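# Place the plastic jar and bolts on the shelf

## Task

Move the plastic jar and the bolts onto the shelf, and put no other object there. It only counts if both stay on the shelf without the robot holding them, and everything settles shortly after you stop. At the end, release the grip and pull the grippers away.

## Robot and tools

Robot and frame. Two arms, left_arm and right_arm, each with a two-finger gripper. All poses share one scene frame: origin on the table surface midway between the arms, +x pointing out over the table, +z up, and left_arm on the +y side. The arm names are labels and do not match the sides of a camera image. Printed positions are in metres and orientations are quaternions (w, x, y, z). A printed hand position can be wrong, more so when the arm reaches far. The fingers point along the gripper's own +z axis and close along its y axis. The reported position is the point between the finger pads, roughly 1 cm behind the tips. Joint ranges in rad, base to gripper: waist -2.618 to 3.054, shoulder 0 to 3.142, elbow 0 to 3.142, wrist pitch -1.571 to 1.571, wrist yaw -1.571 to 1.571, wrist roll -2.094 to 2.094.

The 14-number row. Every motion command uses one row of 14 numbers, each between -1 and 1. It always covers both arms, even if only one should move. The order is dx, dy, dz, rx, ry, rz, opening for left_arm, then the same seven for right_arm. The first six numbers of each arm are an offset, not a pose. They are expressed in that gripper's own axes and counted from its pose in the most recent result that showed it. Before any result in the scene has shown it, and for the second or later call inside one reply, they count from wherever the gripper is when the action begins. Scale: 1.0 equals 0.6 m of travel or 180 degrees of turn. rx, ry, rz form a single rotation vector. Opening is absolute, not an offset: +1 is fully open (0.094 m), -1 is closed.

execute_actions. Argument actions is a list holding nothing or exactly one item. An empty list only reports the state, with pictures. An action item has rows (1 to 15 rows of 14 numbers) and steps (at least 3, at most 15, default 15). Each row lasts one control step of 1/30 s; if rows run out, the last one repeats. Every row is measured from the same reference pose, not from the row before. A wait item has only steps (up to 300), counted from the previous result, so time spent composing the reply is included. Optional pictures (true/false) asks for camera images. A refused call moves nothing.

move. Argument target is one 14-number row laid out as above, offsets from the same reference. Argument speed is the top path speed in m/s, from 0.002 to 0.5, default 0.25; turning is capped at twice that value in rad/s. Each gripper follows a straight path toward its target; both paths finish together and take 0.5 to 10 s, stopping short if longer. Openings are sent when the move starts. Paths ignore obstacles and the other arm, and a gripper may lag, wander, or exceed the speed, especially with a nearly straight arm. The result adds a move: line giving the ending (done, off_target, moving, held, fault), the limits that acted (paced: the sent pose was clipped; held: some steps were blocked, after which the arm may jump quickly) and each gripper's distance from its target. If only one arm is named, the other finished at rest.

wait. Argument seconds, 0 to 10; the scene runs with no new command. zoom_image. Arguments camera (cam_head_left or cam_head_right, both 504x504) and region [x0, y0, x1, y1] in image pixels from the top-left, no larger than 504 by 504. finished_scene. Argument scene is the number of the current scene; it ends it permanently and reports whether the goal was met. Replying without any tool call also ends things.

How motion behaves. Each step the commanded pose is clipped to at most 70 mm and 16 degrees away from the measured pose, then joints follow by damped inverse kinematics, favouring position over orientation. A result is captured 3 steps before an action ends; those steps run while the next reply is being written, and the simulation keeps advancing meanwhile. After an action, an arm only continues to its last clipped pose, so far targets need several actions. Zero offsets are not idle: they pull the arm back to the reference pose. Arms tend to finish a centimetre or more too low and can sink further; to hold an arm still, send the correction back to its desired pose in the first call of a reply and zeros afterwards, aiming higher if it still sags.

Result lines. The state line gives each gripper's position and quaternion. A Hand target line appears only when no steps are pending. grip_measured is the finger opening on the command scale; the last Joint positions value is the opening in metres. Readings may be off by about 1 mm per gripper. HELD marks steps not fully sent; pose unreachable means the clearance check altered or blocked a command; FAULT lines mean an arm stopped; MOTOR HOT warns of heat.

Gripping. To hold something, command an opening below grip_measured: around 0.03 below is firm, less is gentler. Pads manage roughly 50 to 62 N each, less for parts under about 2 mm thick, and may spike on first contact.

Cautions. Brief tugs on held parts or pushes on loose objects can occur. Never knock anything off the table, never let the arms collide or press each other, and avoid drops, slams and hard pushes; faster contact hits harder and aiming past a contact presses harder. Holding loads heats motors: warning from 75 °C, a 10 s stop of that arm at 90 °C, and at 100 °C the arm loses hold and falls. Camera intrinsics: cam_head_left fx=fy=369.328, cx 252.39, cy 251.269; cam_head_right fx=fy=373.24, cx 253.925, cy 253.308.

Each tool is called after "Call:" as name(argument=value, ...), one argument or row to a line, values as JSON.

## Session

Call:
execute_actions(
  actions=[],
)

Scene clock: 0.00 s of 5100.00 s.
left_arm: end_effector_position=(+0.6888, +0.3772, +0.1809) grip_measured=+1.000 end_effector_quat_wxyz=(+0.379, -0.435, +0.796, -0.182) | right_arm: end_effector_position=(+0.1558, +0.2131, +0.2782) grip_measured=+1.000 end_effector_quat_wxyz=(-0.534, +0.765, +0.045, -0.357)
Joint positions: left_arm=[-0.112  2.328  2.212 -0.587 -0.015 -0.961  0.094] | right_arm=[ 1.165  2.119  1.865 -0.2   -1.159 -1.46   0.094]
Joint velocities: left_arm=[-0.017 -0.022  0.002 -0.037  0.022  0.037  0.   ] | right_arm=[-0.007 -0.012 -0.002  0.037  0.037  0.022  0.   ]
Motor temperatures (°C, as the motors report them): left_arm=[21 22 26 23 24 21] | right_arm=[21 22 25 25 23 24]
Hand target (left_arm): +0.689, +0.378, +0.192; +0.388, -0.432, +0.793, -0.183
Hand target (right_arm): +0.153, +0.210, +0.291; -0.539, +0.761, +0.053, -0.357

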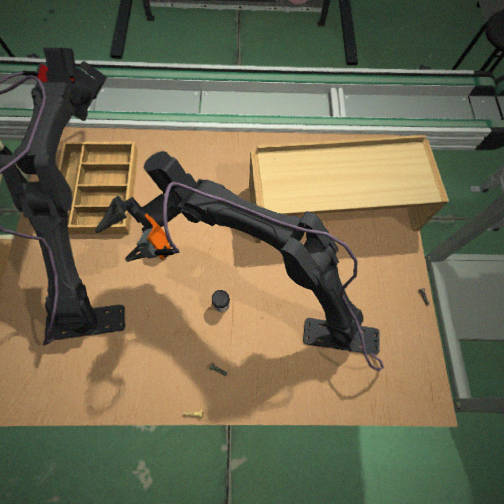

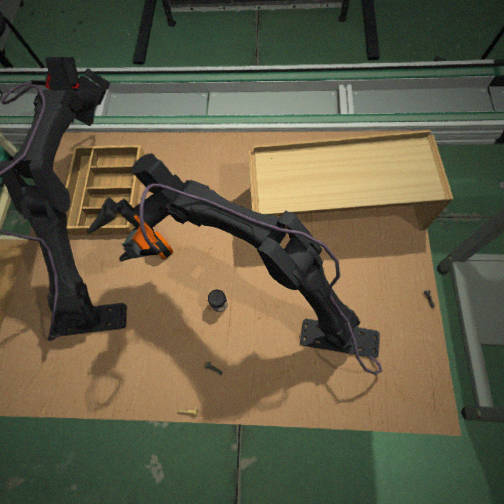

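Call:
move(
  target=[0,0,-0.5,0,0,0,1,0,0,0,-0.369,0.247,0.031,1],
)

Scene clock: 4.23 s of 5100.00 s.
left_arm: end_effector_position=(+0.4652, +0.3629, +0.3623) grip_measured=+1.000 end_effector_quat_wxyz=(+0.367, -0.440, +0.800, -0.181) | right_arm: end_effector_position=(+0.1606, +0.2208, +0.2498) grip_measured=+1.000 end_effector_quat_wxyz=(-0.318, +0.946, -0.026, +0.060)
Joint positions: left_arm=[-0.132  1.592  1.965 -1.102 -0.023 -0.982  0.094] | right_arm=[ 1.445  2.423  2.841 -1.33  -0.033 -1.772  0.094]
Joint velocities: left_arm=[-0.017 -0.007 -0.012  0.081  0.007  0.037  0.   ] | right_arm=[-0.022 -0.002 -0.007  0.037  0.037  0.037  0.   ]
Motor temperatures (°C, as the motors report them): left_arm=[21 23 26 24 24 21] | right_arm=[21 23 25 25 23 24]
Hand target (left_arm): +0.460, +0.361, +0.374; +0.379, -0.435, +0.796, -0.182
Hand target (right_arm): +0.155, +0.216, +0.276; -0.341, +0.937, -0.019, +0.069
Off the commanded pose (left_arm): 0.014 m, 2 deg.
Off the commanded pose (right_arm): 0.030 m, 38 deg; orientation clipped at the last step of the last action.
elbow stopped short (right arm): the move would have taken joint 3 (elbow) straighter than the controller allows; a more bent joint 3 avoids this.
Kept back: nothing.
move: off_target (left_arm, right_arm); limits=paced

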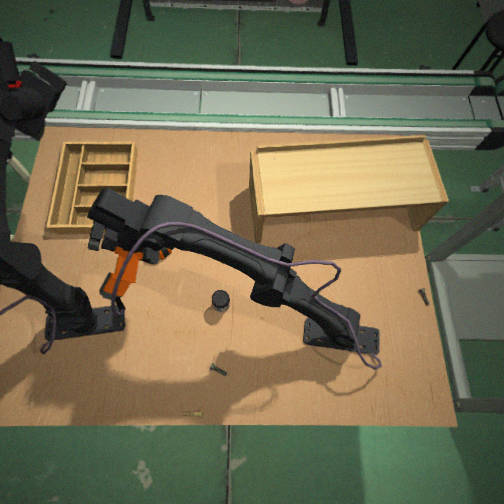

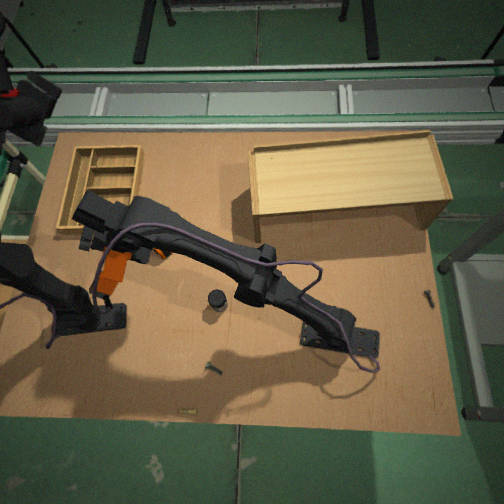

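Call:
move(
  target=[0,0,0,0,0,0,1,0,0.427,-0.153,-0.207,-0.039,-0.017,1],
)

Scene clock: 6.20 s of 5100.00 s.
left_arm: end_effector_position=(+0.4652, +0.3629, +0.3623) grip_measured=+1.000 end_effector_quat_wxyz=(+0.367, -0.440, +0.800, -0.181) | right_arm: end_effector_position=(+0.1479, -0.0305, +0.1655) grip_measured=+1.000 end_effector_quat_wxyz=(+0.001, +1.000, -0.006, -0.000)
Joint positions: left_arm=[-0.132  1.592  1.965 -1.102 -0.023 -0.982  0.094] | right_arm=[ 1.297  1.797  1.709 -1.484  0.001 -1.973  0.094]
Joint velocities: left_arm=[ 0.002  0.012 -0.002  0.007 -0.022  0.037  0.   ] | right_arm=[-0.012 -0.007  0.017  0.007 -0.022  0.051  0.   ]
Motor temperatures (°C, as the motors report them): left_arm=[21 23 26 24 24 21] | right_arm=[21 24 25 25 23 24]
Hand target (left_arm): +0.465, +0.363, +0.362; +0.367, -0.440, +0.800, -0.181
Hand target (right_arm): +0.148, -0.039, +0.171; +0.002, +1.000, -0.006, +0.003
Off the commanded pose (left_arm): 0.000 m, 0 deg.
Off the commanded pose (right_arm): 0.008 m, 1 deg.
Kept back: nothing.
move: done

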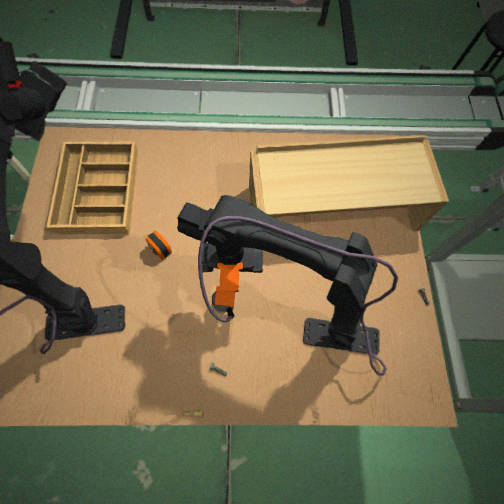

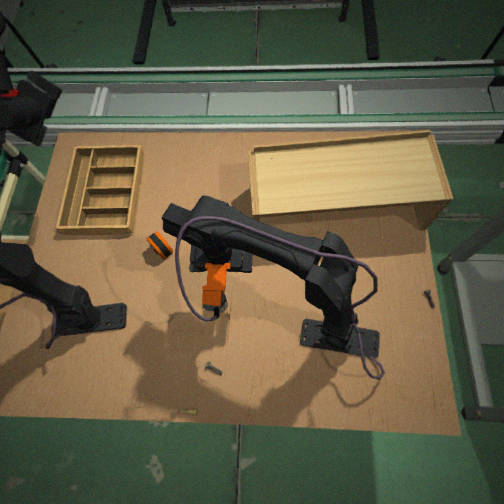

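Call:
move(
  target=[0,0,0,0,0,0,1,0.1,0,0.2,0,0,0.5,1],
)

Scene clock: 10.13 s of 5100.00 s.
left_arm: end_effector_position=(+0.4652, +0.3629, +0.3623) grip_measured=+1.000 end_effector_quat_wxyz=(+0.367, -0.440, +0.800, -0.181) | right_arm: end_effector_position=(+0.2071, -0.0315, +0.0478) grip_measured=+1.000 end_effector_quat_wxyz=(+0.001, +0.709, -0.705, +0.001)
Joint positions: left_arm=[-0.132  1.592  1.965 -1.102 -0.023 -0.983  0.094] | right_arm=[ 1.143  1.933  1.415 -1.056  0.002 -0.574  0.094]
Joint velocities: left_arm=[ 0.002 -0.007 -0.012  0.022  0.007  0.037  0.   ] | right_arm=[-0.012 -0.012  0.012  0.037 -0.066  0.022  0.   ]
Motor temperatures (°C, as the motors report them): left_arm=[21 24 27 25 24 21] | right_arm=[21 24 26 25 23 24]
Hand target (left_arm): +0.465, +0.363, +0.362; +0.367, -0.440, +0.800, -0.181
Hand target (right_arm): +0.210, -0.034, +0.046; -0.001, +0.703, -0.712, +0.001
Off the commanded pose (left_arm): 0.000 m, 0 deg.
Off the commanded pose (right_arm): 0.002 m, 1 deg.
Kept back: nothing.
move: done

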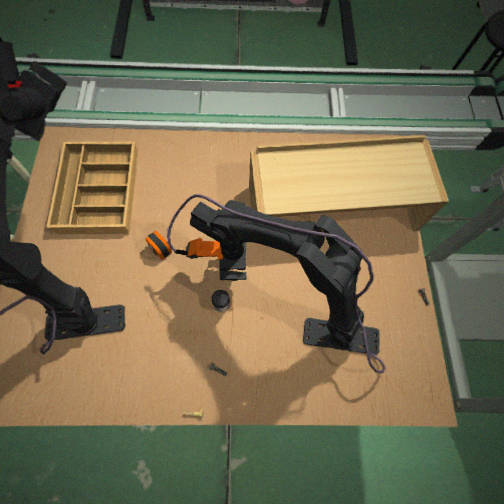

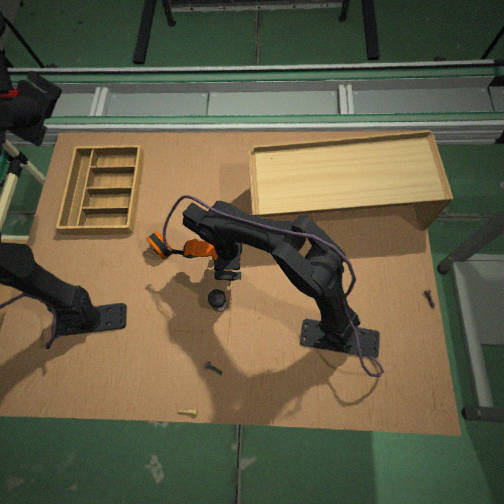

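Call:
move(
  target=[0,0,0,0,0,0,1,0,0,-0.13,0,0,0,1],
)

Call:
move(
  target=[0,0,0,0,0,0,1,-0.06,0.195,0,0,0,0,1],
)

Scene clock: 11.47 s of 5100.00 s.
left_arm: end_effector_position=(+0.4652, +0.3629, +0.3623) grip_measured=+1.000 end_effector_quat_wxyz=(+0.367, -0.440, +0.800, -0.181) | right_arm: end_effector_position=(+0.2055, -0.0340, +0.1147) grip_measured=+1.000 end_effector_quat_wxyz=(+0.016, +0.708, -0.706, +0.004)
Joint positions: left_arm=[-0.132  1.592  1.965 -1.102 -0.023 -0.983  0.094] | right_arm=[ 1.143  1.911  1.654 -1.346  0.002 -0.572  0.094]
Joint velocities: left_arm=[-0.012 -0.002 -0.007  0.066 -0.022  0.022  0.   ] | right_arm=[ 0.012  0.007  0.002 -0.022  0.022  0.007  0.   ]
Motor temperatures (°C, as the motors report them): left_arm=[21 24 27 25 24 21] | right_arm=[21 24 26 25 23 24]
Hand target (left_arm): +0.465, +0.363, +0.362; +0.367, -0.440, +0.800, -0.181
Hand target (right_arm): +0.207, -0.030, +0.126; +0.001, +0.709, -0.705, +0.001
Off the commanded pose (left_arm): 0.000 m, 0 deg.
Off the commanded pose (right_arm): 0.012 m, 2 deg.
Kept back: nothing.
move: off_target (right_arm)

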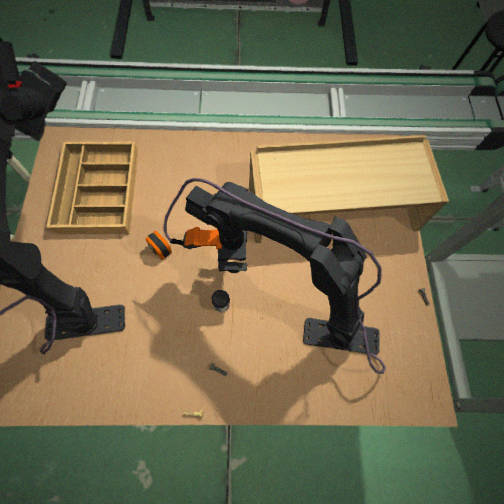

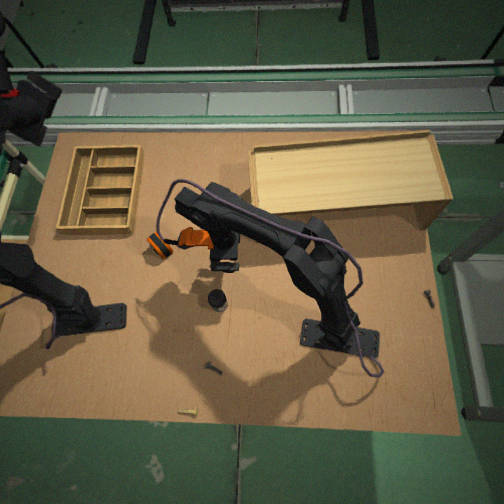

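Scene clock: 12.57 s of 5100.00 s.
left_arm: end_effector_position=(+0.4652, +0.3629, +0.3623) grip_measured=+1.000 end_effector_quat_wxyz=(+0.367, -0.440, +0.800, -0.181) | right_arm: end_effector_position=(+0.0847, -0.0012, +0.1075) grip_measured=+1.000 end_effector_quat_wxyz=(+0.032, +0.712, -0.701, +0.013)
Joint positions: left_arm=[-0.132  1.592  1.965 -1.102 -0.023 -0.983  0.094] | right_arm=[ 1.498  1.886  1.59  -1.342 -0.013 -0.23   0.094]
Joint velocities: left_arm=[-0.012  0.002 -0.007 -0.037  0.066 -0.022  0.   ] | right_arm=[ 0.007 -0.012  0.002 -0.022 -0.066 -0.022  0.   ]
Motor temperatures (°C, as the motors report them): left_arm=[21 24 27 25 24 21] | right_arm=[21 24 26 25 23 24]
Hand target (left_arm): +0.465, +0.363, +0.362; +0.367, -0.440, +0.800, -0.181
Hand target (right_arm): +0.086, -0.000, +0.114; +0.019, +0.708, -0.706, +0.004
Off the commanded pose (left_arm): 0.000 m, 0 deg.
Off the commanded pose (right_arm): 0.009 m, 2 deg.
Kept back: nothing.
move: done

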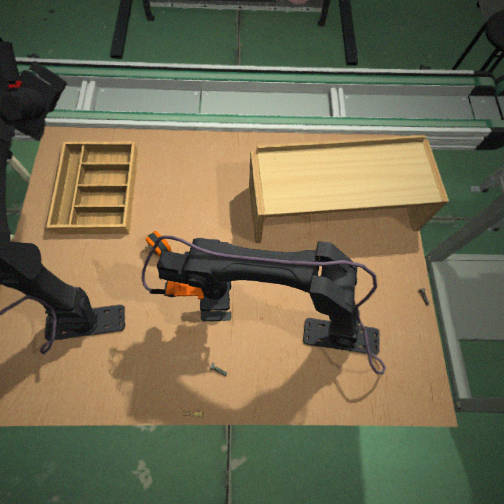

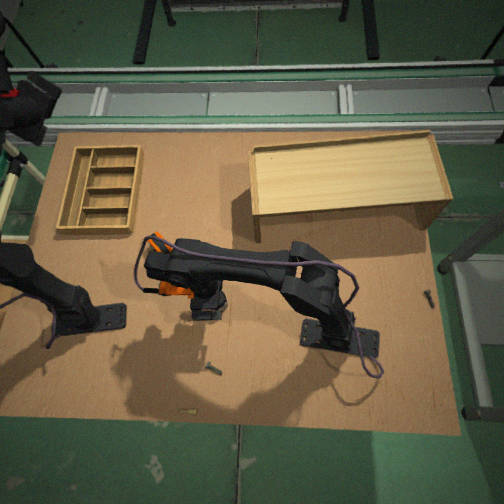

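Plausible; descend and grip.

Call:
move(
  target=[0,0,0,0,0,0,1,0,0,0.125,0,-0.02,0,1],
  speed=0.1,
)

Call:
move(
  target=[0,0,0,0,0,0,1,0,0,0,0,0,0,-1],
)

Call:
move(
  target=[0,0,0,0,0,0,1,0.2,-0.1,-0.4,0,0,0,-1],
)

Scene clock: 14.17 s of 5100.00 s.
left_arm: end_effector_position=(+0.4652, +0.3629, +0.3623) grip_measured=+1.000 end_effector_quat_wxyz=(+0.367, -0.440, +0.800, -0.181) | right_arm: end_effector_position=(+0.0826, -0.0088, +0.0293) grip_measured=+1.000 end_effector_quat_wxyz=(+0.017, +0.713, -0.701, +0.002)
Joint positions: left_arm=[-0.132  1.592  1.965 -1.102 -0.023 -0.983  0.094] | right_arm=[ 1.498  1.886  1.273 -0.988 -0.015 -0.232  0.094]
Joint velocities: left_arm=[-0.017 -0.002  0.007 -0.066 -0.037 -0.051  0.   ] | right_arm=[ 0.017 -0.012  0.002  0.081 -0.022 -0.022  0.   ]
Motor temperatures (°C, as the motors report them): left_arm=[21 24 27 26 24 21] | right_arm=[21 25 26 25 23 24]
Hand target (left_arm): +0.465, +0.363, +0.362; +0.367, -0.440, +0.800, -0.181
Hand target (right_arm): +0.084, -0.007, +0.033; +0.010, +0.713, -0.701, -0.010
Off the commanded pose (left_arm): 0.000 m, 0 deg.
Off the commanded pose (right_arm): 0.004 m, 2 deg.
Kept back: nothing.
move: done

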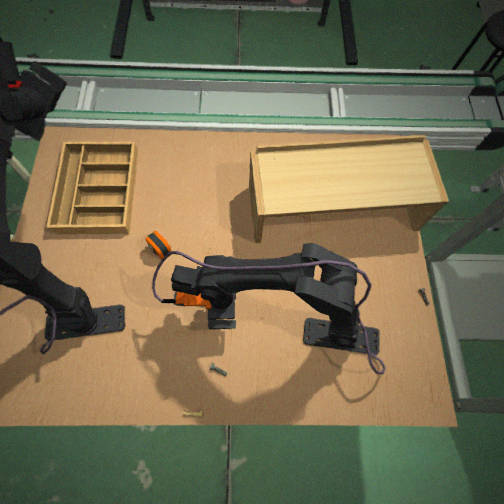

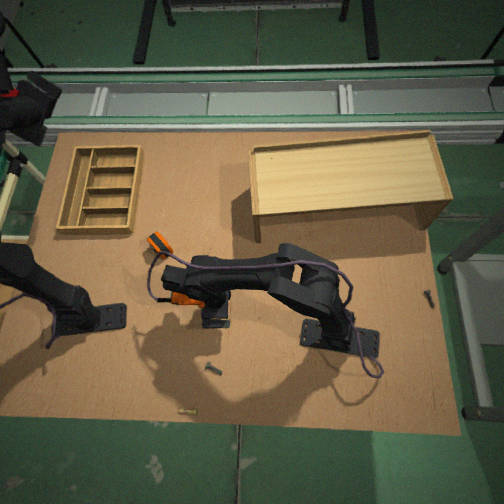

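Scene clock: 14.67 s of 5100.00 s.
left_arm: end_effector_position=(+0.4652, +0.3629, +0.3623) grip_measured=+1.000 end_effector_quat_wxyz=(+0.367, -0.440, +0.800, -0.181) | right_arm: end_effector_position=(+0.0827, -0.0088, +0.0293) grip_measured=-0.083 end_effector_quat_wxyz=(+0.017, +0.713, -0.701, +0.002)
Joint positions: left_arm=[-0.132  1.592  1.965 -1.102 -0.023 -0.983  0.094] | right_arm=[ 1.498  1.886  1.273 -0.988 -0.015 -0.232  0.043]
Joint velocities: left_arm=[ 0.002 -0.002 -0.027 -0.037 -0.037  0.007  0.   ] | right_arm=[-0.002 -0.007 -0.002 -0.095 -0.022  0.022 -0.   ]
Motor temperatures (°C, as the motors report them): left_arm=[21 24 27 26 24 21] | right_arm=[21 25 26 25 23 24]
Hand target (left_arm): +0.465, +0.363, +0.362; +0.367, -0.440, +0.800, -0.181
Hand target (right_arm): +0.083, -0.009, +0.029; +0.017, +0.713, -0.701, +0.002
Off the commanded pose (left_arm): 0.000 m, 0 deg.
Off the commanded pose (right_arm): 0.000 m, 0 deg.
Kept back: nothing.
move: done

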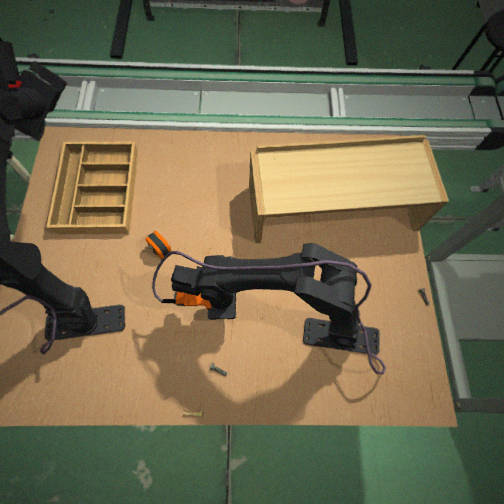

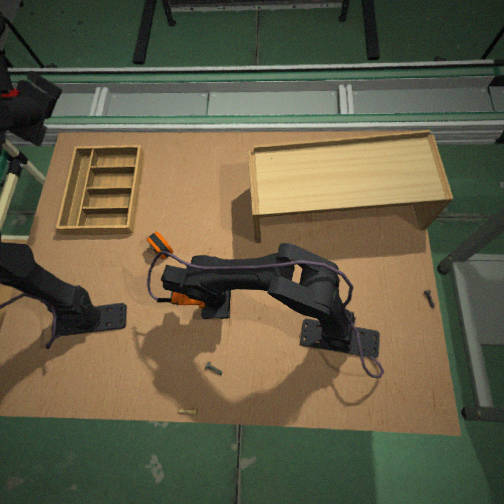

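Scene clock: 16.37 s of 5100.00 s.
left_arm: end_effector_position=(+0.4652, +0.3629, +0.3623) grip_measured=+1.000 end_effector_quat_wxyz=(+0.367, -0.440, +0.799, -0.181) | right_arm: end_effector_position=(+0.1474, -0.1155, +0.2684) grip_measured=-0.083 end_effector_quat_wxyz=(-0.153, +0.705, -0.691, -0.038)
Joint positions: left_arm=[-0.132  1.592  1.965 -1.102 -0.023 -0.983  0.094] | right_arm=[ 1.156  1.334  1.632 -1.551 -0.008 -0.576  0.043]
Joint velocities: left_arm=[-0.012 -0.007  0.007  0.022  0.022 -0.037  0.   ] | right_arm=[ 0.007 -0.007  0.002  0.022 -0.066 -0.022  0.   ]
Motor temperatures (°C, as the motors report them): left_arm=[21 24 27 26 24 21] | right_arm=[21 25 26 25 23 24]
Hand target (left_arm): +0.465, +0.363, +0.362; +0.367, -0.440, +0.800, -0.181
Hand target (right_arm): +0.151, -0.115, +0.275; -0.165, +0.704, -0.690, -0.037
Off the commanded pose (left_arm): 0.000 m, 0 deg.
Off the commanded pose (right_arm): 0.007 m, 20 deg; orientation clipped at the last step of the last action.
joint sent to its limit (right arm) — the command would take joint 4 (wrist pitch) past its lower limit, so that joint was sent only as far as its limit.
Kept back: nothing.
move: off_target (right_arm); limits=paced

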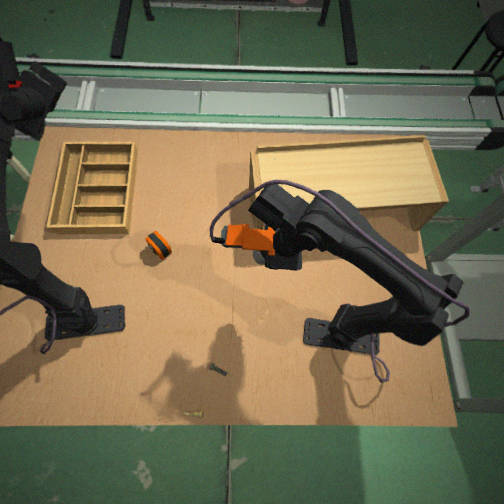

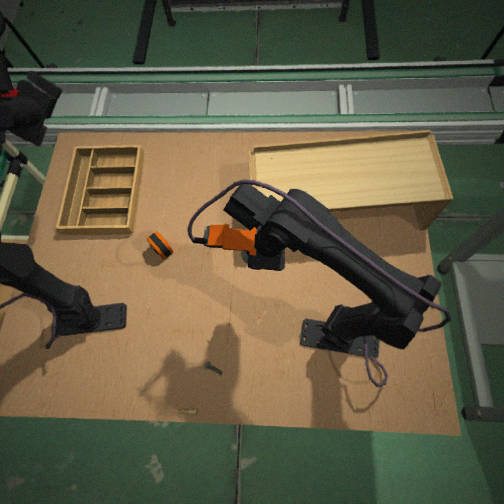

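Call:
move(
  target=[0,0,0,0,0,0,1,0.163,-0.337,0.065,-0.053,0.086,0,-1],
)

Call:
move(
  target=[0,0,0,0,0,0,1,0,0,0.1,0,0,0,-1],
  speed=0.04,
)

Scene clock: 18.10 s of 5100.00 s.
left_arm: end_effector_position=(+0.4652, +0.3629, +0.3623) grip_measured=+1.000 end_effector_quat_wxyz=(+0.367, -0.440, +0.799, -0.181) | right_arm: end_effector_position=(+0.3591, -0.2003, +0.2249) grip_measured=-0.083 end_effector_quat_wxyz=(-0.079, +0.708, -0.701, +0.036)
Joint positions: left_arm=[-0.132  1.592  1.965 -1.102 -0.023 -0.983  0.094] | right_arm=[ 0.503  1.842  1.995 -1.549 -0.    -1.22   0.043]
Joint velocities: left_arm=[-0.002  0.012  0.002  0.007 -0.095  0.007  0.   ] | right_arm=[-0.012  0.002 -0.017 -0.007  0.007 -0.051  0.001]
Motor temperatures (°C, as the motors report them): left_arm=[21 24 27 26 24 21] | right_arm=[21 24 26 25 23 24]
Hand target (left_arm): +0.465, +0.363, +0.362; +0.367, -0.440, +0.800, -0.181
Hand target (right_arm): +0.361, -0.201, +0.240; -0.099, +0.709, -0.697, +0.049
Off the commanded pose (left_arm): 0.000 m, 0 deg.
Off the commanded pose (right_arm): 0.014 m, 10 deg.
joint sent to its limit (right arm) — the command would take joint 4 (wrist pitch) past its lower limit, so that joint was sent only as far as its limit.
Kept back: nothing.
move: off_target (right_arm)

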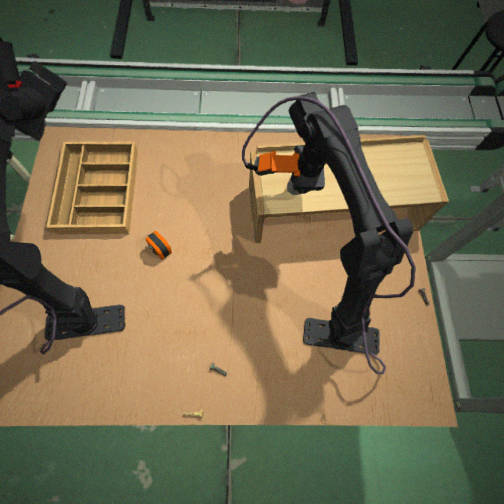

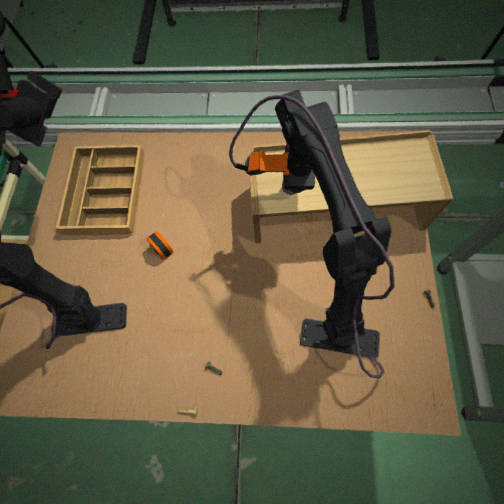

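Scene clock: 20.23 s of 5100.00 s.
left_arm: end_effector_position=(+0.4652, +0.3629, +0.3623) grip_measured=+1.000 end_effector_quat_wxyz=(+0.367, -0.440, +0.799, -0.181) | right_arm: end_effector_position=(+0.3705, -0.1959, +0.2109) grip_measured=-0.083 end_effector_quat_wxyz=(-0.137, +0.703, -0.695, +0.062)
Joint positions: left_arm=[-0.132  1.592  1.965 -1.102 -0.023 -0.983  0.094] | right_arm=[ 0.503  1.733  1.77  -1.306 -0.    -1.22   0.043]
Joint velocities: left_arm=[-0.007 -0.022  0.002 -0.007 -0.095  0.007  0.   ] | right_arm=[-0.007 -0.002  0.022  0.066 -0.022  0.037 -0.   ]
Motor temperatures (°C, as the motors report them): left_arm=[21 24 27 26 24 21] | right_arm=[21 24 26 25 23 24]
Hand target (left_arm): +0.465, +0.363, +0.362; +0.367, -0.440, +0.800, -0.181
Hand target (right_arm): +0.365, -0.199, +0.168; -0.079, +0.708, -0.701, +0.036
Off the commanded pose (left_arm): 0.000 m, 0 deg.
Off the commanded pose (right_arm): 0.045 m, 7 deg.
Kept back: nothing.
move: off_target (right_arm)

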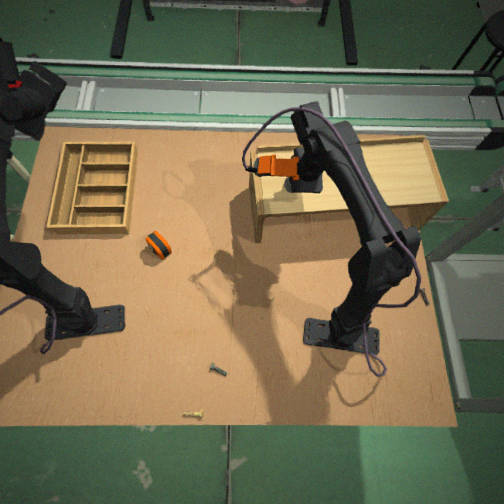

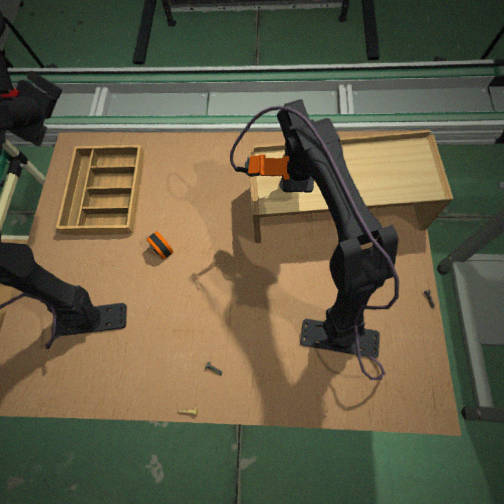

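Call:
move(
  target=[0,0,0,0,0,0,1,0,0,0,-0.09,0.034,0,-1],
  speed=0.1,
)

Call:
move(
  target=[0,0,0,0,0,0,1,0,0,0,0,0,0,1],
)

Call:
move(
  target=[0,0,0,0,0,0,1,0,0,-0.13,0,0,0,1],
)

Call:
move(
  target=[0,0,0,0,0,0,1,-0.2,0.4,0,0,0,0,1],
)

Call:
zoom_image(
  camera="cam_head_left",
  region=[150,280,450,430],
)

Scene clock: 22.23 s of 5100.00 s.
left_arm: end_effector_position=(+0.4652, +0.3629, +0.3623) grip_measured=+1.000 end_effector_quat_wxyz=(+0.367, -0.440, +0.799, -0.181) | right_arm: end_effector_position=(+0.3748, -0.1943, +0.2111) grip_measured=-0.083 end_effector_quat_wxyz=(-0.077, +0.709, -0.701, +0.035)
Joint positions: left_arm=[-0.132  1.592  1.965 -1.102 -0.023 -0.983  0.094] | right_arm=[ 0.503  1.9    2.015 -1.516 -0.    -1.22   0.043]
Joint velocities: left_arm=[-0.022  0.012 -0.007  0.081 -0.007 -0.051  0.   ] | right_arm=[ 0.002 -0.002  0.022 -0.066  0.022 -0.022  0.   ]
Motor temperatures (°C, as the motors report them): left_arm=[21 24 27 26 24 21] | right_arm=[21 24 26 25 23 24]
Hand target (left_arm): +0.465, +0.363, +0.362; +0.367, -0.440, +0.800, -0.181
Hand target (right_arm): +0.370, -0.196, +0.210; -0.061, +0.708, -0.703, +0.031
Off the commanded pose (left_arm): 0.000 m, 0 deg.
Off the commanded pose (right_arm): 0.005 m, 10 deg.
joint sent to its limit (right arm) — the command would take joint 4 (wrist pitch) past its lower limit, so that joint was sent only as far as its limit.
Kept back: nothing.
move: off_target (right_arm)

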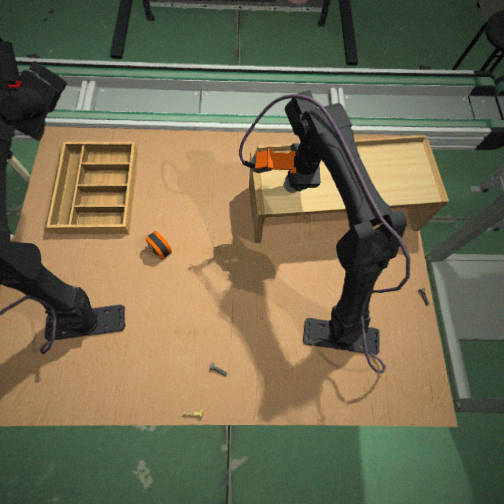

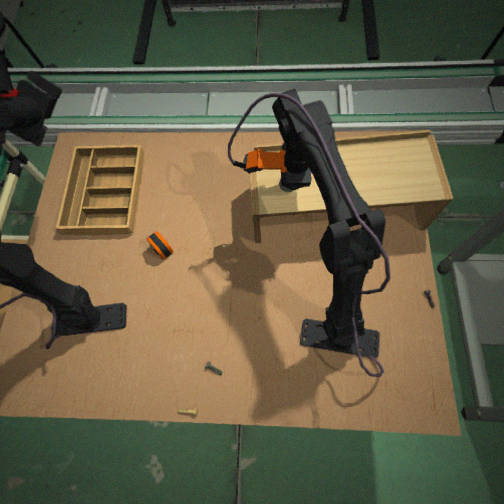

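Scene clock: 22.73 s of 5100.00 s.
left_arm: end_effector_position=(+0.4652, +0.3629, +0.3623) grip_measured=+1.000 end_effector_quat_wxyz=(+0.367, -0.440, +0.799, -0.181) | right_arm: end_effector_position=(+0.3751, -0.1942, +0.2106) grip_measured=+1.000 end_effector_quat_wxyz=(-0.077, +0.709, -0.701, +0.035)
Joint positions: left_arm=[-0.132  1.592  1.965 -1.102 -0.023 -0.983  0.094] | right_arm=[ 0.503  1.902  2.015 -1.515 -0.    -1.22   0.094]
Joint velocities: left_arm=[ 0.012 -0.002  0.007  0.022 -0.007 -0.022  0.   ] | right_arm=[-0.017 -0.002 -0.017 -0.037 -0.022 -0.051  0.   ]
Motor temperatures (°C, as the motors report them): left_arm=[21 24 27 26 24 21] | right_arm=[21 24 26 25 23 24]
Hand target (left_arm): +0.465, +0.363, +0.362; +0.367, -0.440, +0.799, -0.181
Hand target (right_arm): +0.375, -0.194, +0.211; -0.077, +0.709, -0.701, +0.035
Off the commanded pose (left_arm): 0.000 m, 0 deg.
Off the commanded pose (right_arm): 0.001 m, 0 deg.
Kept back: nothing.
move: done

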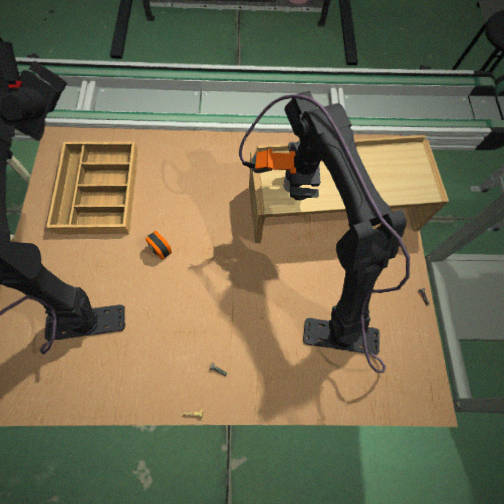

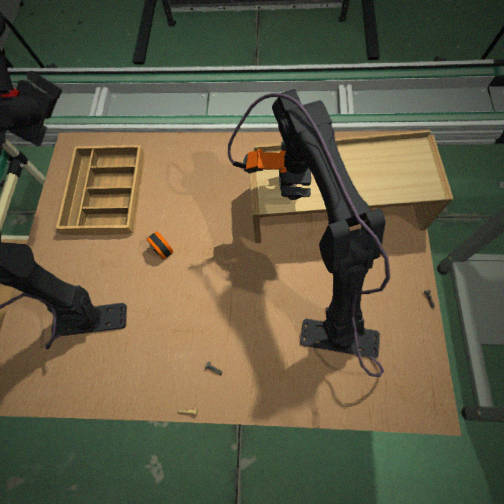

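Scene clock: 23.57 s of 5100.00 s.
left_arm: end_effector_position=(+0.4652, +0.3629, +0.3623) grip_measured=+1.000 end_effector_quat_wxyz=(+0.367, -0.440, +0.799, -0.181) | right_arm: end_effector_position=(+0.3644, -0.1982, +0.2815) grip_measured=+1.000 end_effector_quat_wxyz=(-0.163, +0.700, -0.692, +0.074)
Joint positions: left_arm=[-0.132  1.592  1.965 -1.102 -0.023 -0.983  0.094] | right_arm=[ 0.503  1.773  2.107 -1.544 -0.    -1.22   0.094]
Joint velocities: left_arm=[ 0.012 -0.017 -0.002  0.022 -0.007  0.022  0.   ] | right_arm=[-0.007 -0.002  0.007 -0.007  0.051 -0.066  0.   ]
Motor temperatures (°C, as the motors report them): left_arm=[21 24 27 27 24 21] | right_arm=[21 24 26 25 23 24]
Hand target (left_arm): +0.465, +0.363, +0.362; +0.367, -0.440, +0.799, -0.181
Hand target (right_arm): +0.363, -0.197, +0.288; -0.169, +0.700, -0.690, +0.078
Off the commanded pose (left_arm): 0.000 m, 0 deg.
Off the commanded pose (right_arm): 0.006 m, 11 deg.
joint sent to its limit (right arm) — the command would take joint 4 (wrist pitch) past its lower limit, so that joint was sent only as far as its limit.
Kept back: nothing.
move: off_target (right_arm)

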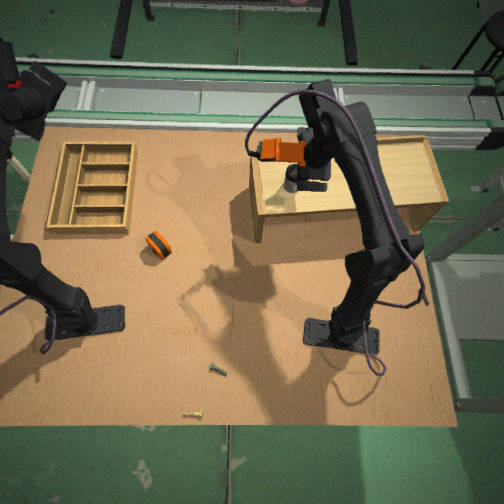

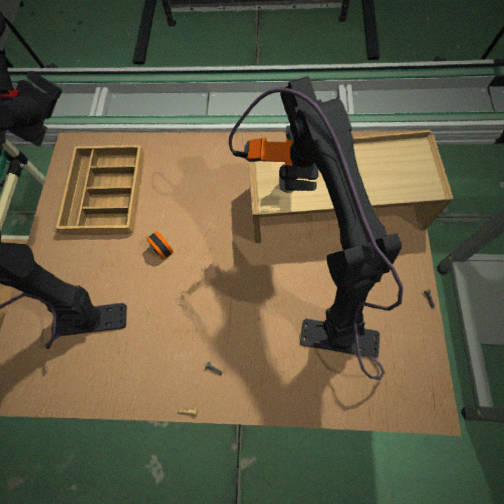

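Scene clock: 25.37 s of 5100.00 s.
left_arm: end_effector_position=(+0.4652, +0.3629, +0.3623) grip_measured=+1.000 end_effector_quat_wxyz=(+0.367, -0.440, +0.799, -0.181) | right_arm: end_effector_position=(+0.1264, -0.0786, +0.2164) grip_measured=+1.000 end_effector_quat_wxyz=(-0.154, +0.702, -0.693, +0.063)
Joint positions: left_arm=[-0.132  1.592  1.965 -1.102 -0.023 -0.983  0.094] | right_arm=[ 1.467  1.422  1.479 -1.421  0.264 -0.285  0.094]
Joint velocities: left_arm=[ 0.012  0.012 -0.007  0.037 -0.051 -0.037  0.   ] | right_arm=[ 0.012  0.002 -0.002  0.007 -0.037 -0.007  0.   ]
Motor temperatures (°C, as the motors report them): left_arm=[21 24 27 27 24 21] | right_arm=[21 24 26 25 23 24]
Hand target (left_arm): +0.465, +0.363, +0.362; +0.367, -0.440, +0.799, -0.181
Hand target (right_arm): +0.127, -0.078, +0.214; -0.156, +0.700, -0.694, +0.070
Off the commanded pose (left_arm): 0.000 m, 0 deg.
Off the commanded pose (right_arm): 0.008 m, 2 deg.
Kept back: nothing.
move: done

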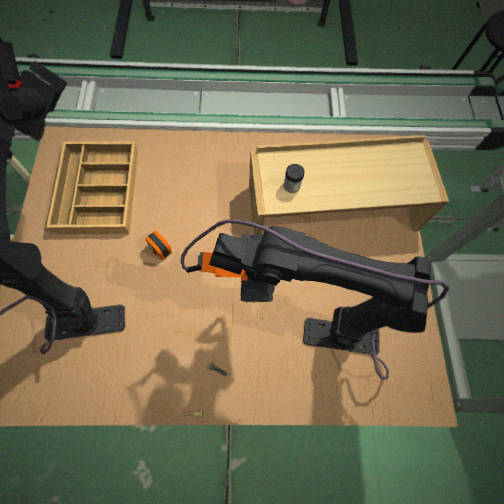

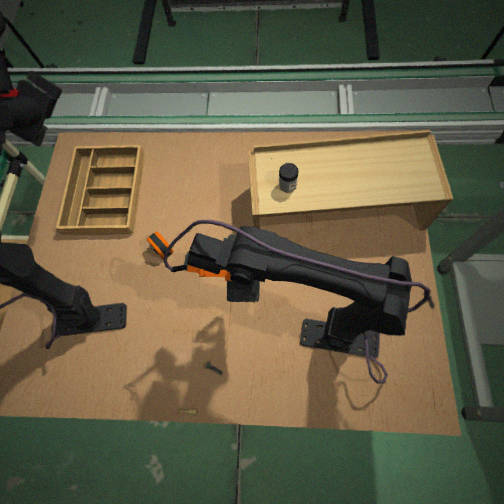

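Region (150, 280, 450, 430) of cam_head_left's 504x504 image, scaled by 1.680, with more detail than that image has.

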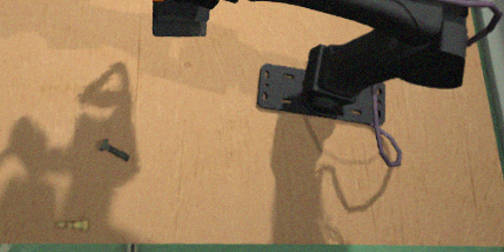

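Call:
move(
  target=[0,0,0,0,0,0,1,-0.125,0.43,0.153,-0.099,0.04,0,1],
)

Call:
move(
  target=[0,0,0,0,0,0,1,0,0,0.03,0,0,0.14,0],
)

Scene clock: 27.33 s of 5100.00 s.
left_arm: end_effector_position=(+0.4652, +0.3629, +0.3623) grip_measured=+1.000 end_effector_quat_wxyz=(+0.367, -0.440, +0.799, -0.181) | right_arm: end_effector_position=(-0.0884, -0.0106, +0.0446) grip_measured=+1.000 end_effector_quat_wxyz=(+0.015, +0.711, -0.702, +0.028)
Joint positions: left_arm=[-0.132  1.592  1.965 -1.102 -0.023 -0.983  0.094] | right_arm=[ 2.025  1.926  1.39  -1.098 -0.002  0.299  0.094]
Joint velocities: left_arm=[ 0.002 -0.017 -0.007  0.081  0.022 -0.051  0.   ] | right_arm=[-0.012  0.007 -0.012  0.037 -0.037  0.022  0.   ]
Motor temperatures (°C, as the motors report them): left_arm=[21 24 27 27 24 21] | right_arm=[21 24 26 25 23 24]
Hand target (left_arm): +0.465, +0.363, +0.362; +0.367, -0.440, +0.799, -0.181
Hand target (right_arm): -0.096, +0.002, +0.055; +0.007, +0.710, -0.704, +0.001
Off the commanded pose (left_arm): 0.000 m, 0 deg.
Off the commanded pose (right_arm): 0.027 m, 4 deg.
Kept back: nothing.
move: off_target (right_arm)

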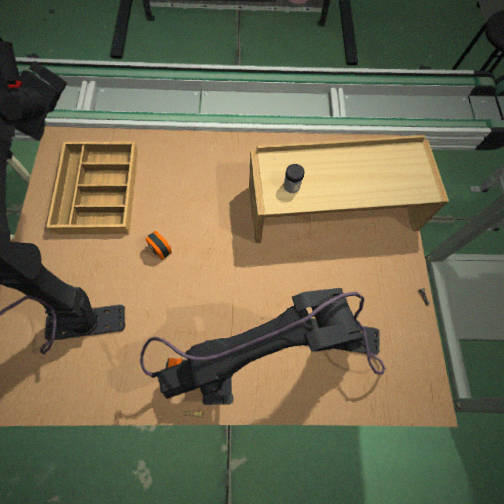

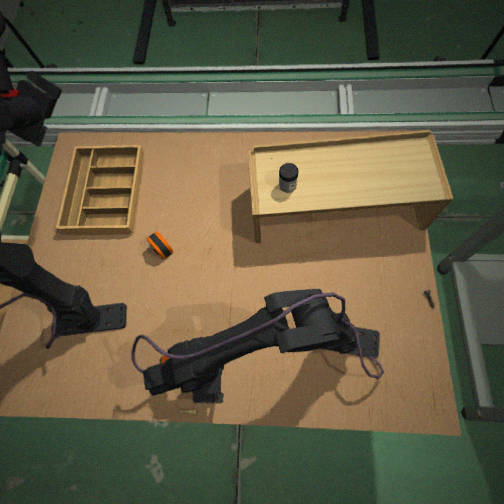

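Scene clock: 28.80 s of 5100.00 s.
left_arm: end_effector_position=(+0.4652, +0.3629, +0.3623) grip_measured=+1.000 end_effector_quat_wxyz=(+0.367, -0.440, +0.799, -0.181) | right_arm: end_effector_position=(-0.0885, -0.0105, +0.0297) grip_measured=+0.003 end_effector_quat_wxyz=(-0.009, -0.545, +0.838, -0.030)
Joint positions: left_arm=[-0.132  1.592  1.965 -1.102 -0.023 -0.984  0.094] | right_arm=[ 2.025  1.943  1.351 -1.041 -0.002  0.729  0.047]
Joint velocities: left_arm=[-0.002 -0.007 -0.002 -0.037 -0.037  0.007  0.   ] | right_arm=[ 0.012 -0.012  0.007  0.066 -0.022  0.007  0.   ]
Motor temperatures (°C, as the motors report them): left_arm=[21 24 27 27 24 21] | right_arm=[21 24 26 25 23 24]
Hand target (left_arm): +0.465, +0.363, +0.362; +0.367, -0.440, +0.799, -0.181
Hand target (right_arm): -0.088, -0.012, +0.027; -0.009, -0.541, +0.840, -0.031
Off the commanded pose (left_arm): 0.000 m, 0 deg.
Off the commanded pose (right_arm): 0.003 m, 1 deg.
Kept back: nothing.
move: done

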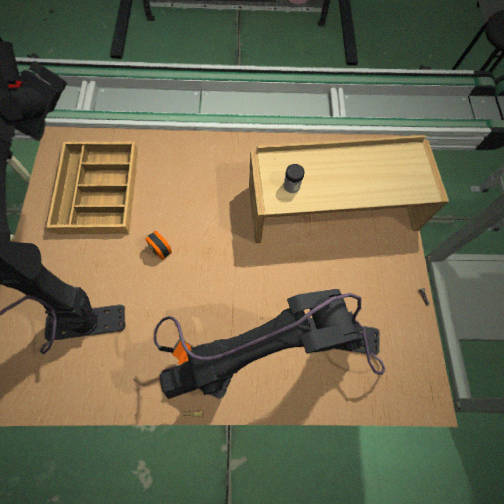

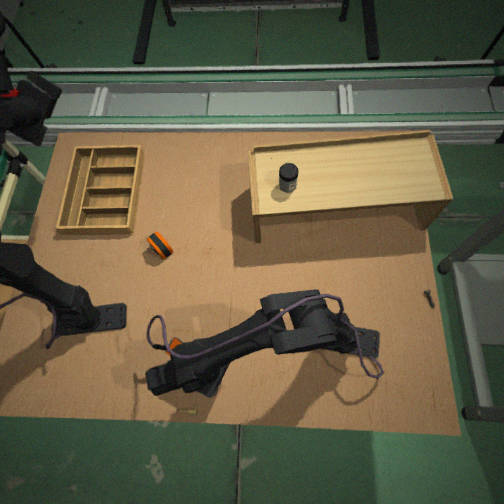

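Call:
move(
  target=[0,0,0,0,0,0,1,-0.017,0,0.03,0,0,0,0.6],
  speed=0.05,
)

Call:
move(
  target=[0,0,0,0,0,0,1,0,0,0,0,0,0,-1],
)

Scene clock: 29.83 s of 5100.00 s.
left_arm: end_effector_position=(+0.4652, +0.3629, +0.3623) grip_measured=+1.000 end_effector_quat_wxyz=(+0.367, -0.440, +0.799, -0.181) | right_arm: end_effector_position=(-0.0870, -0.0032, +0.0131) grip_measured=+0.597 end_effector_quat_wxyz=(-0.010, -0.546, +0.837, -0.032)
Joint positions: left_arm=[-0.132  1.592  1.965 -1.102 -0.023 -0.984  0.094] | right_arm=[ 2.014  1.993  1.351 -0.995 -0.002  0.716  0.075]
Joint velocities: left_arm=[-0.017 -0.002 -0.017  0.051  0.022 -0.007  0.   ] | right_arm=[-0.012  0.022 -0.002 -0.051 -0.051 -0.022  0.   ]
Motor temperatures (°C, as the motors report them): left_arm=[21 24 27 27 24 21] | right_arm=[21 24 26 25 23 24]
Hand target (left_arm): +0.465, +0.363, +0.362; +0.367, -0.440, +0.799, -0.181
Hand target (right_arm): -0.084, -0.002, +0.011; -0.009, -0.545, +0.838, -0.030
Off the commanded pose (left_arm): 0.000 m, 0 deg.
Off the commanded pose (right_arm): 0.004 m, 0 deg.
Kept back: nothing.
move: done

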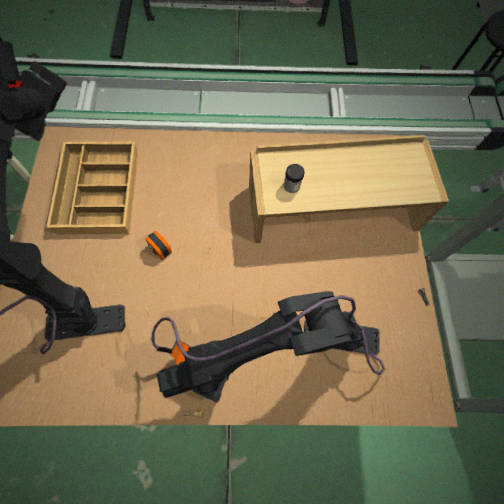

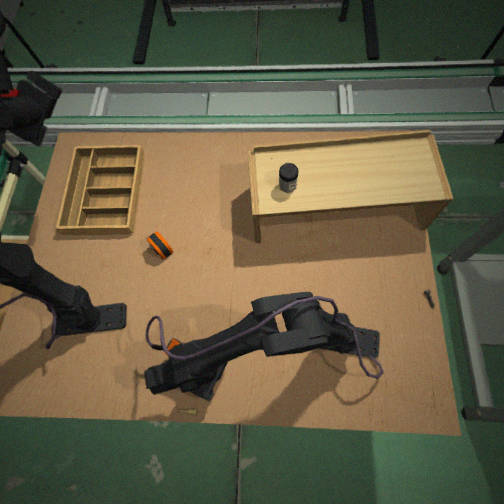

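Scene clock: 30.33 s of 5100.00 s.
left_arm: end_effector_position=(+0.4652, +0.3629, +0.3623) grip_measured=+1.000 end_effector_quat_wxyz=(+0.367, -0.440, +0.799, -0.181) | right_arm: end_effector_position=(-0.0870, -0.0032, +0.0131) grip_measured=-0.874 end_effector_quat_wxyz=(-0.010, -0.546, +0.837, -0.032)
Joint positions: left_arm=[-0.132  1.592  1.965 -1.102 -0.023 -0.984  0.094] | right_arm=[ 2.014  1.993  1.351 -0.995 -0.002  0.716  0.006]
Joint velocities: left_arm=[-0.002  0.002  0.007 -0.051 -0.022 -0.11   0.   ] | right_arm=[-0.022 -0.022  0.002 -0.051 -0.051 -0.081 -0.002]
Motor temperatures (°C, as the motors report them): left_arm=[21 24 27 27 24 21] | right_arm=[21 24 26 25 23 24]
Hand target (left_arm): +0.465, +0.363, +0.362; +0.367, -0.440, +0.799, -0.181
Hand target (right_arm): -0.087, -0.003, +0.013; -0.010, -0.546, +0.837, -0.032
Off the commanded pose (left_arm): 0.000 m, 0 deg.
Off the commanded pose (right_arm): 0.000 m, 0 deg.
Kept back: nothing.
move: done

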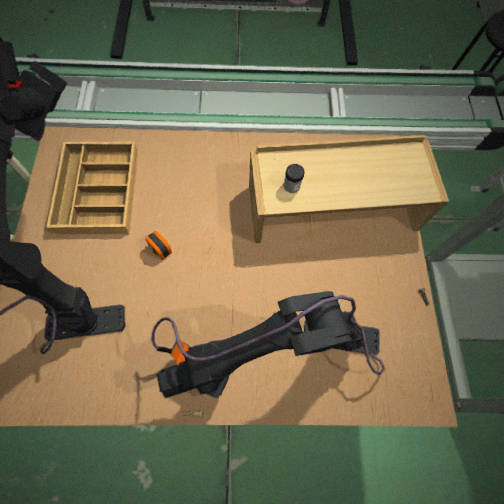

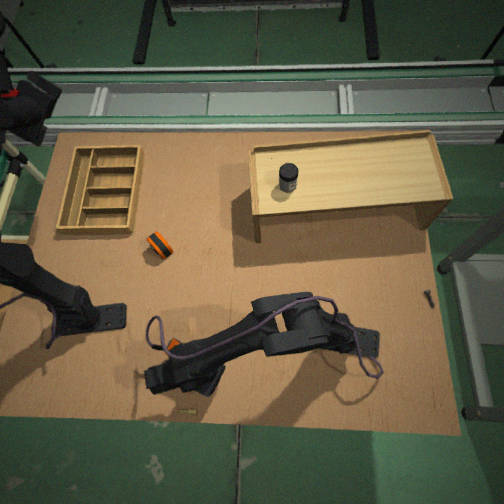

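Call:
move(
  target=[0,0,0,0,0,0,1,0.045,-0.505,-0.41,0,0,0,-1],
)

Scene clock: 32.87 s of 5100.00 s.
left_arm: end_effector_position=(+0.4652, +0.3629, +0.3623) grip_measured=+1.000 end_effector_quat_wxyz=(+0.367, -0.440, +0.799, -0.181) | right_arm: end_effector_position=(+0.1750, -0.1242, +0.2686) grip_measured=-0.874 end_effector_quat_wxyz=(+0.152, -0.544, +0.825, +0.035)
Joint positions: left_arm=[-0.132  1.592  1.965 -1.102 -0.023 -0.984  0.094] | right_arm=[ 1.082  1.369  1.66  -1.551  0.041 -0.232  0.006]
Joint velocities: left_arm=[ 0.012 -0.002  0.012 -0.037  0.022 -0.022  0.   ] | right_arm=[ 0.007 -0.007 -0.017 -0.022 -0.022  0.007 -0.001]
Motor temperatures (°C, as the motors report them): left_arm=[21 24 27 27 24 21] | right_arm=[21 24 26 25 23 24]
Hand target (left_arm): +0.465, +0.363, +0.362; +0.367, -0.440, +0.799, -0.181
Hand target (right_arm): +0.178, -0.126, +0.280; +0.172, -0.543, +0.821, +0.036
Off the commanded pose (left_arm): 0.000 m, 0 deg.
Off the commanded pose (right_arm): 0.010 m, 20 deg; orientation clipped at the last step of the last action.
joint sent to its limit (right arm) — the command would take joint 4 (wrist pitch) past its lower limit, so that joint was sent only as far as its limit.
Kept back: nothing.
move: off_target (right_arm); limits=paced

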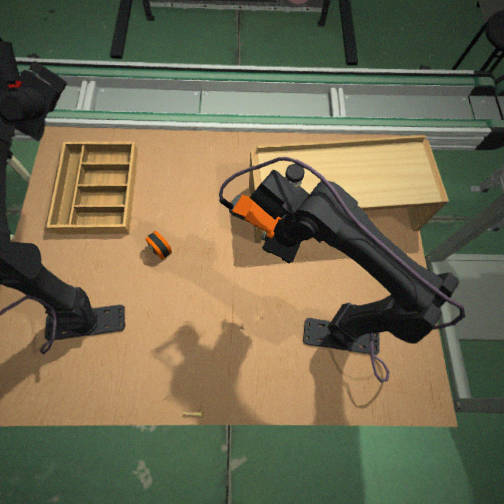

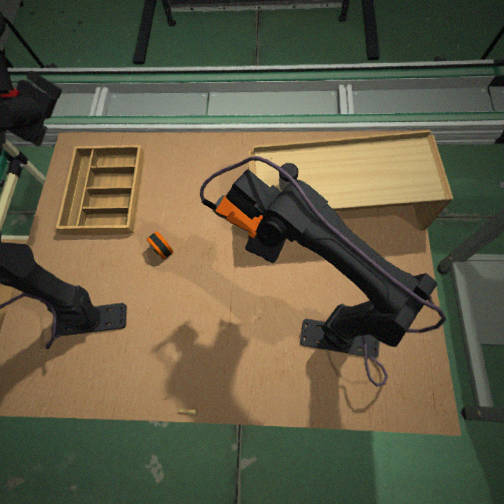

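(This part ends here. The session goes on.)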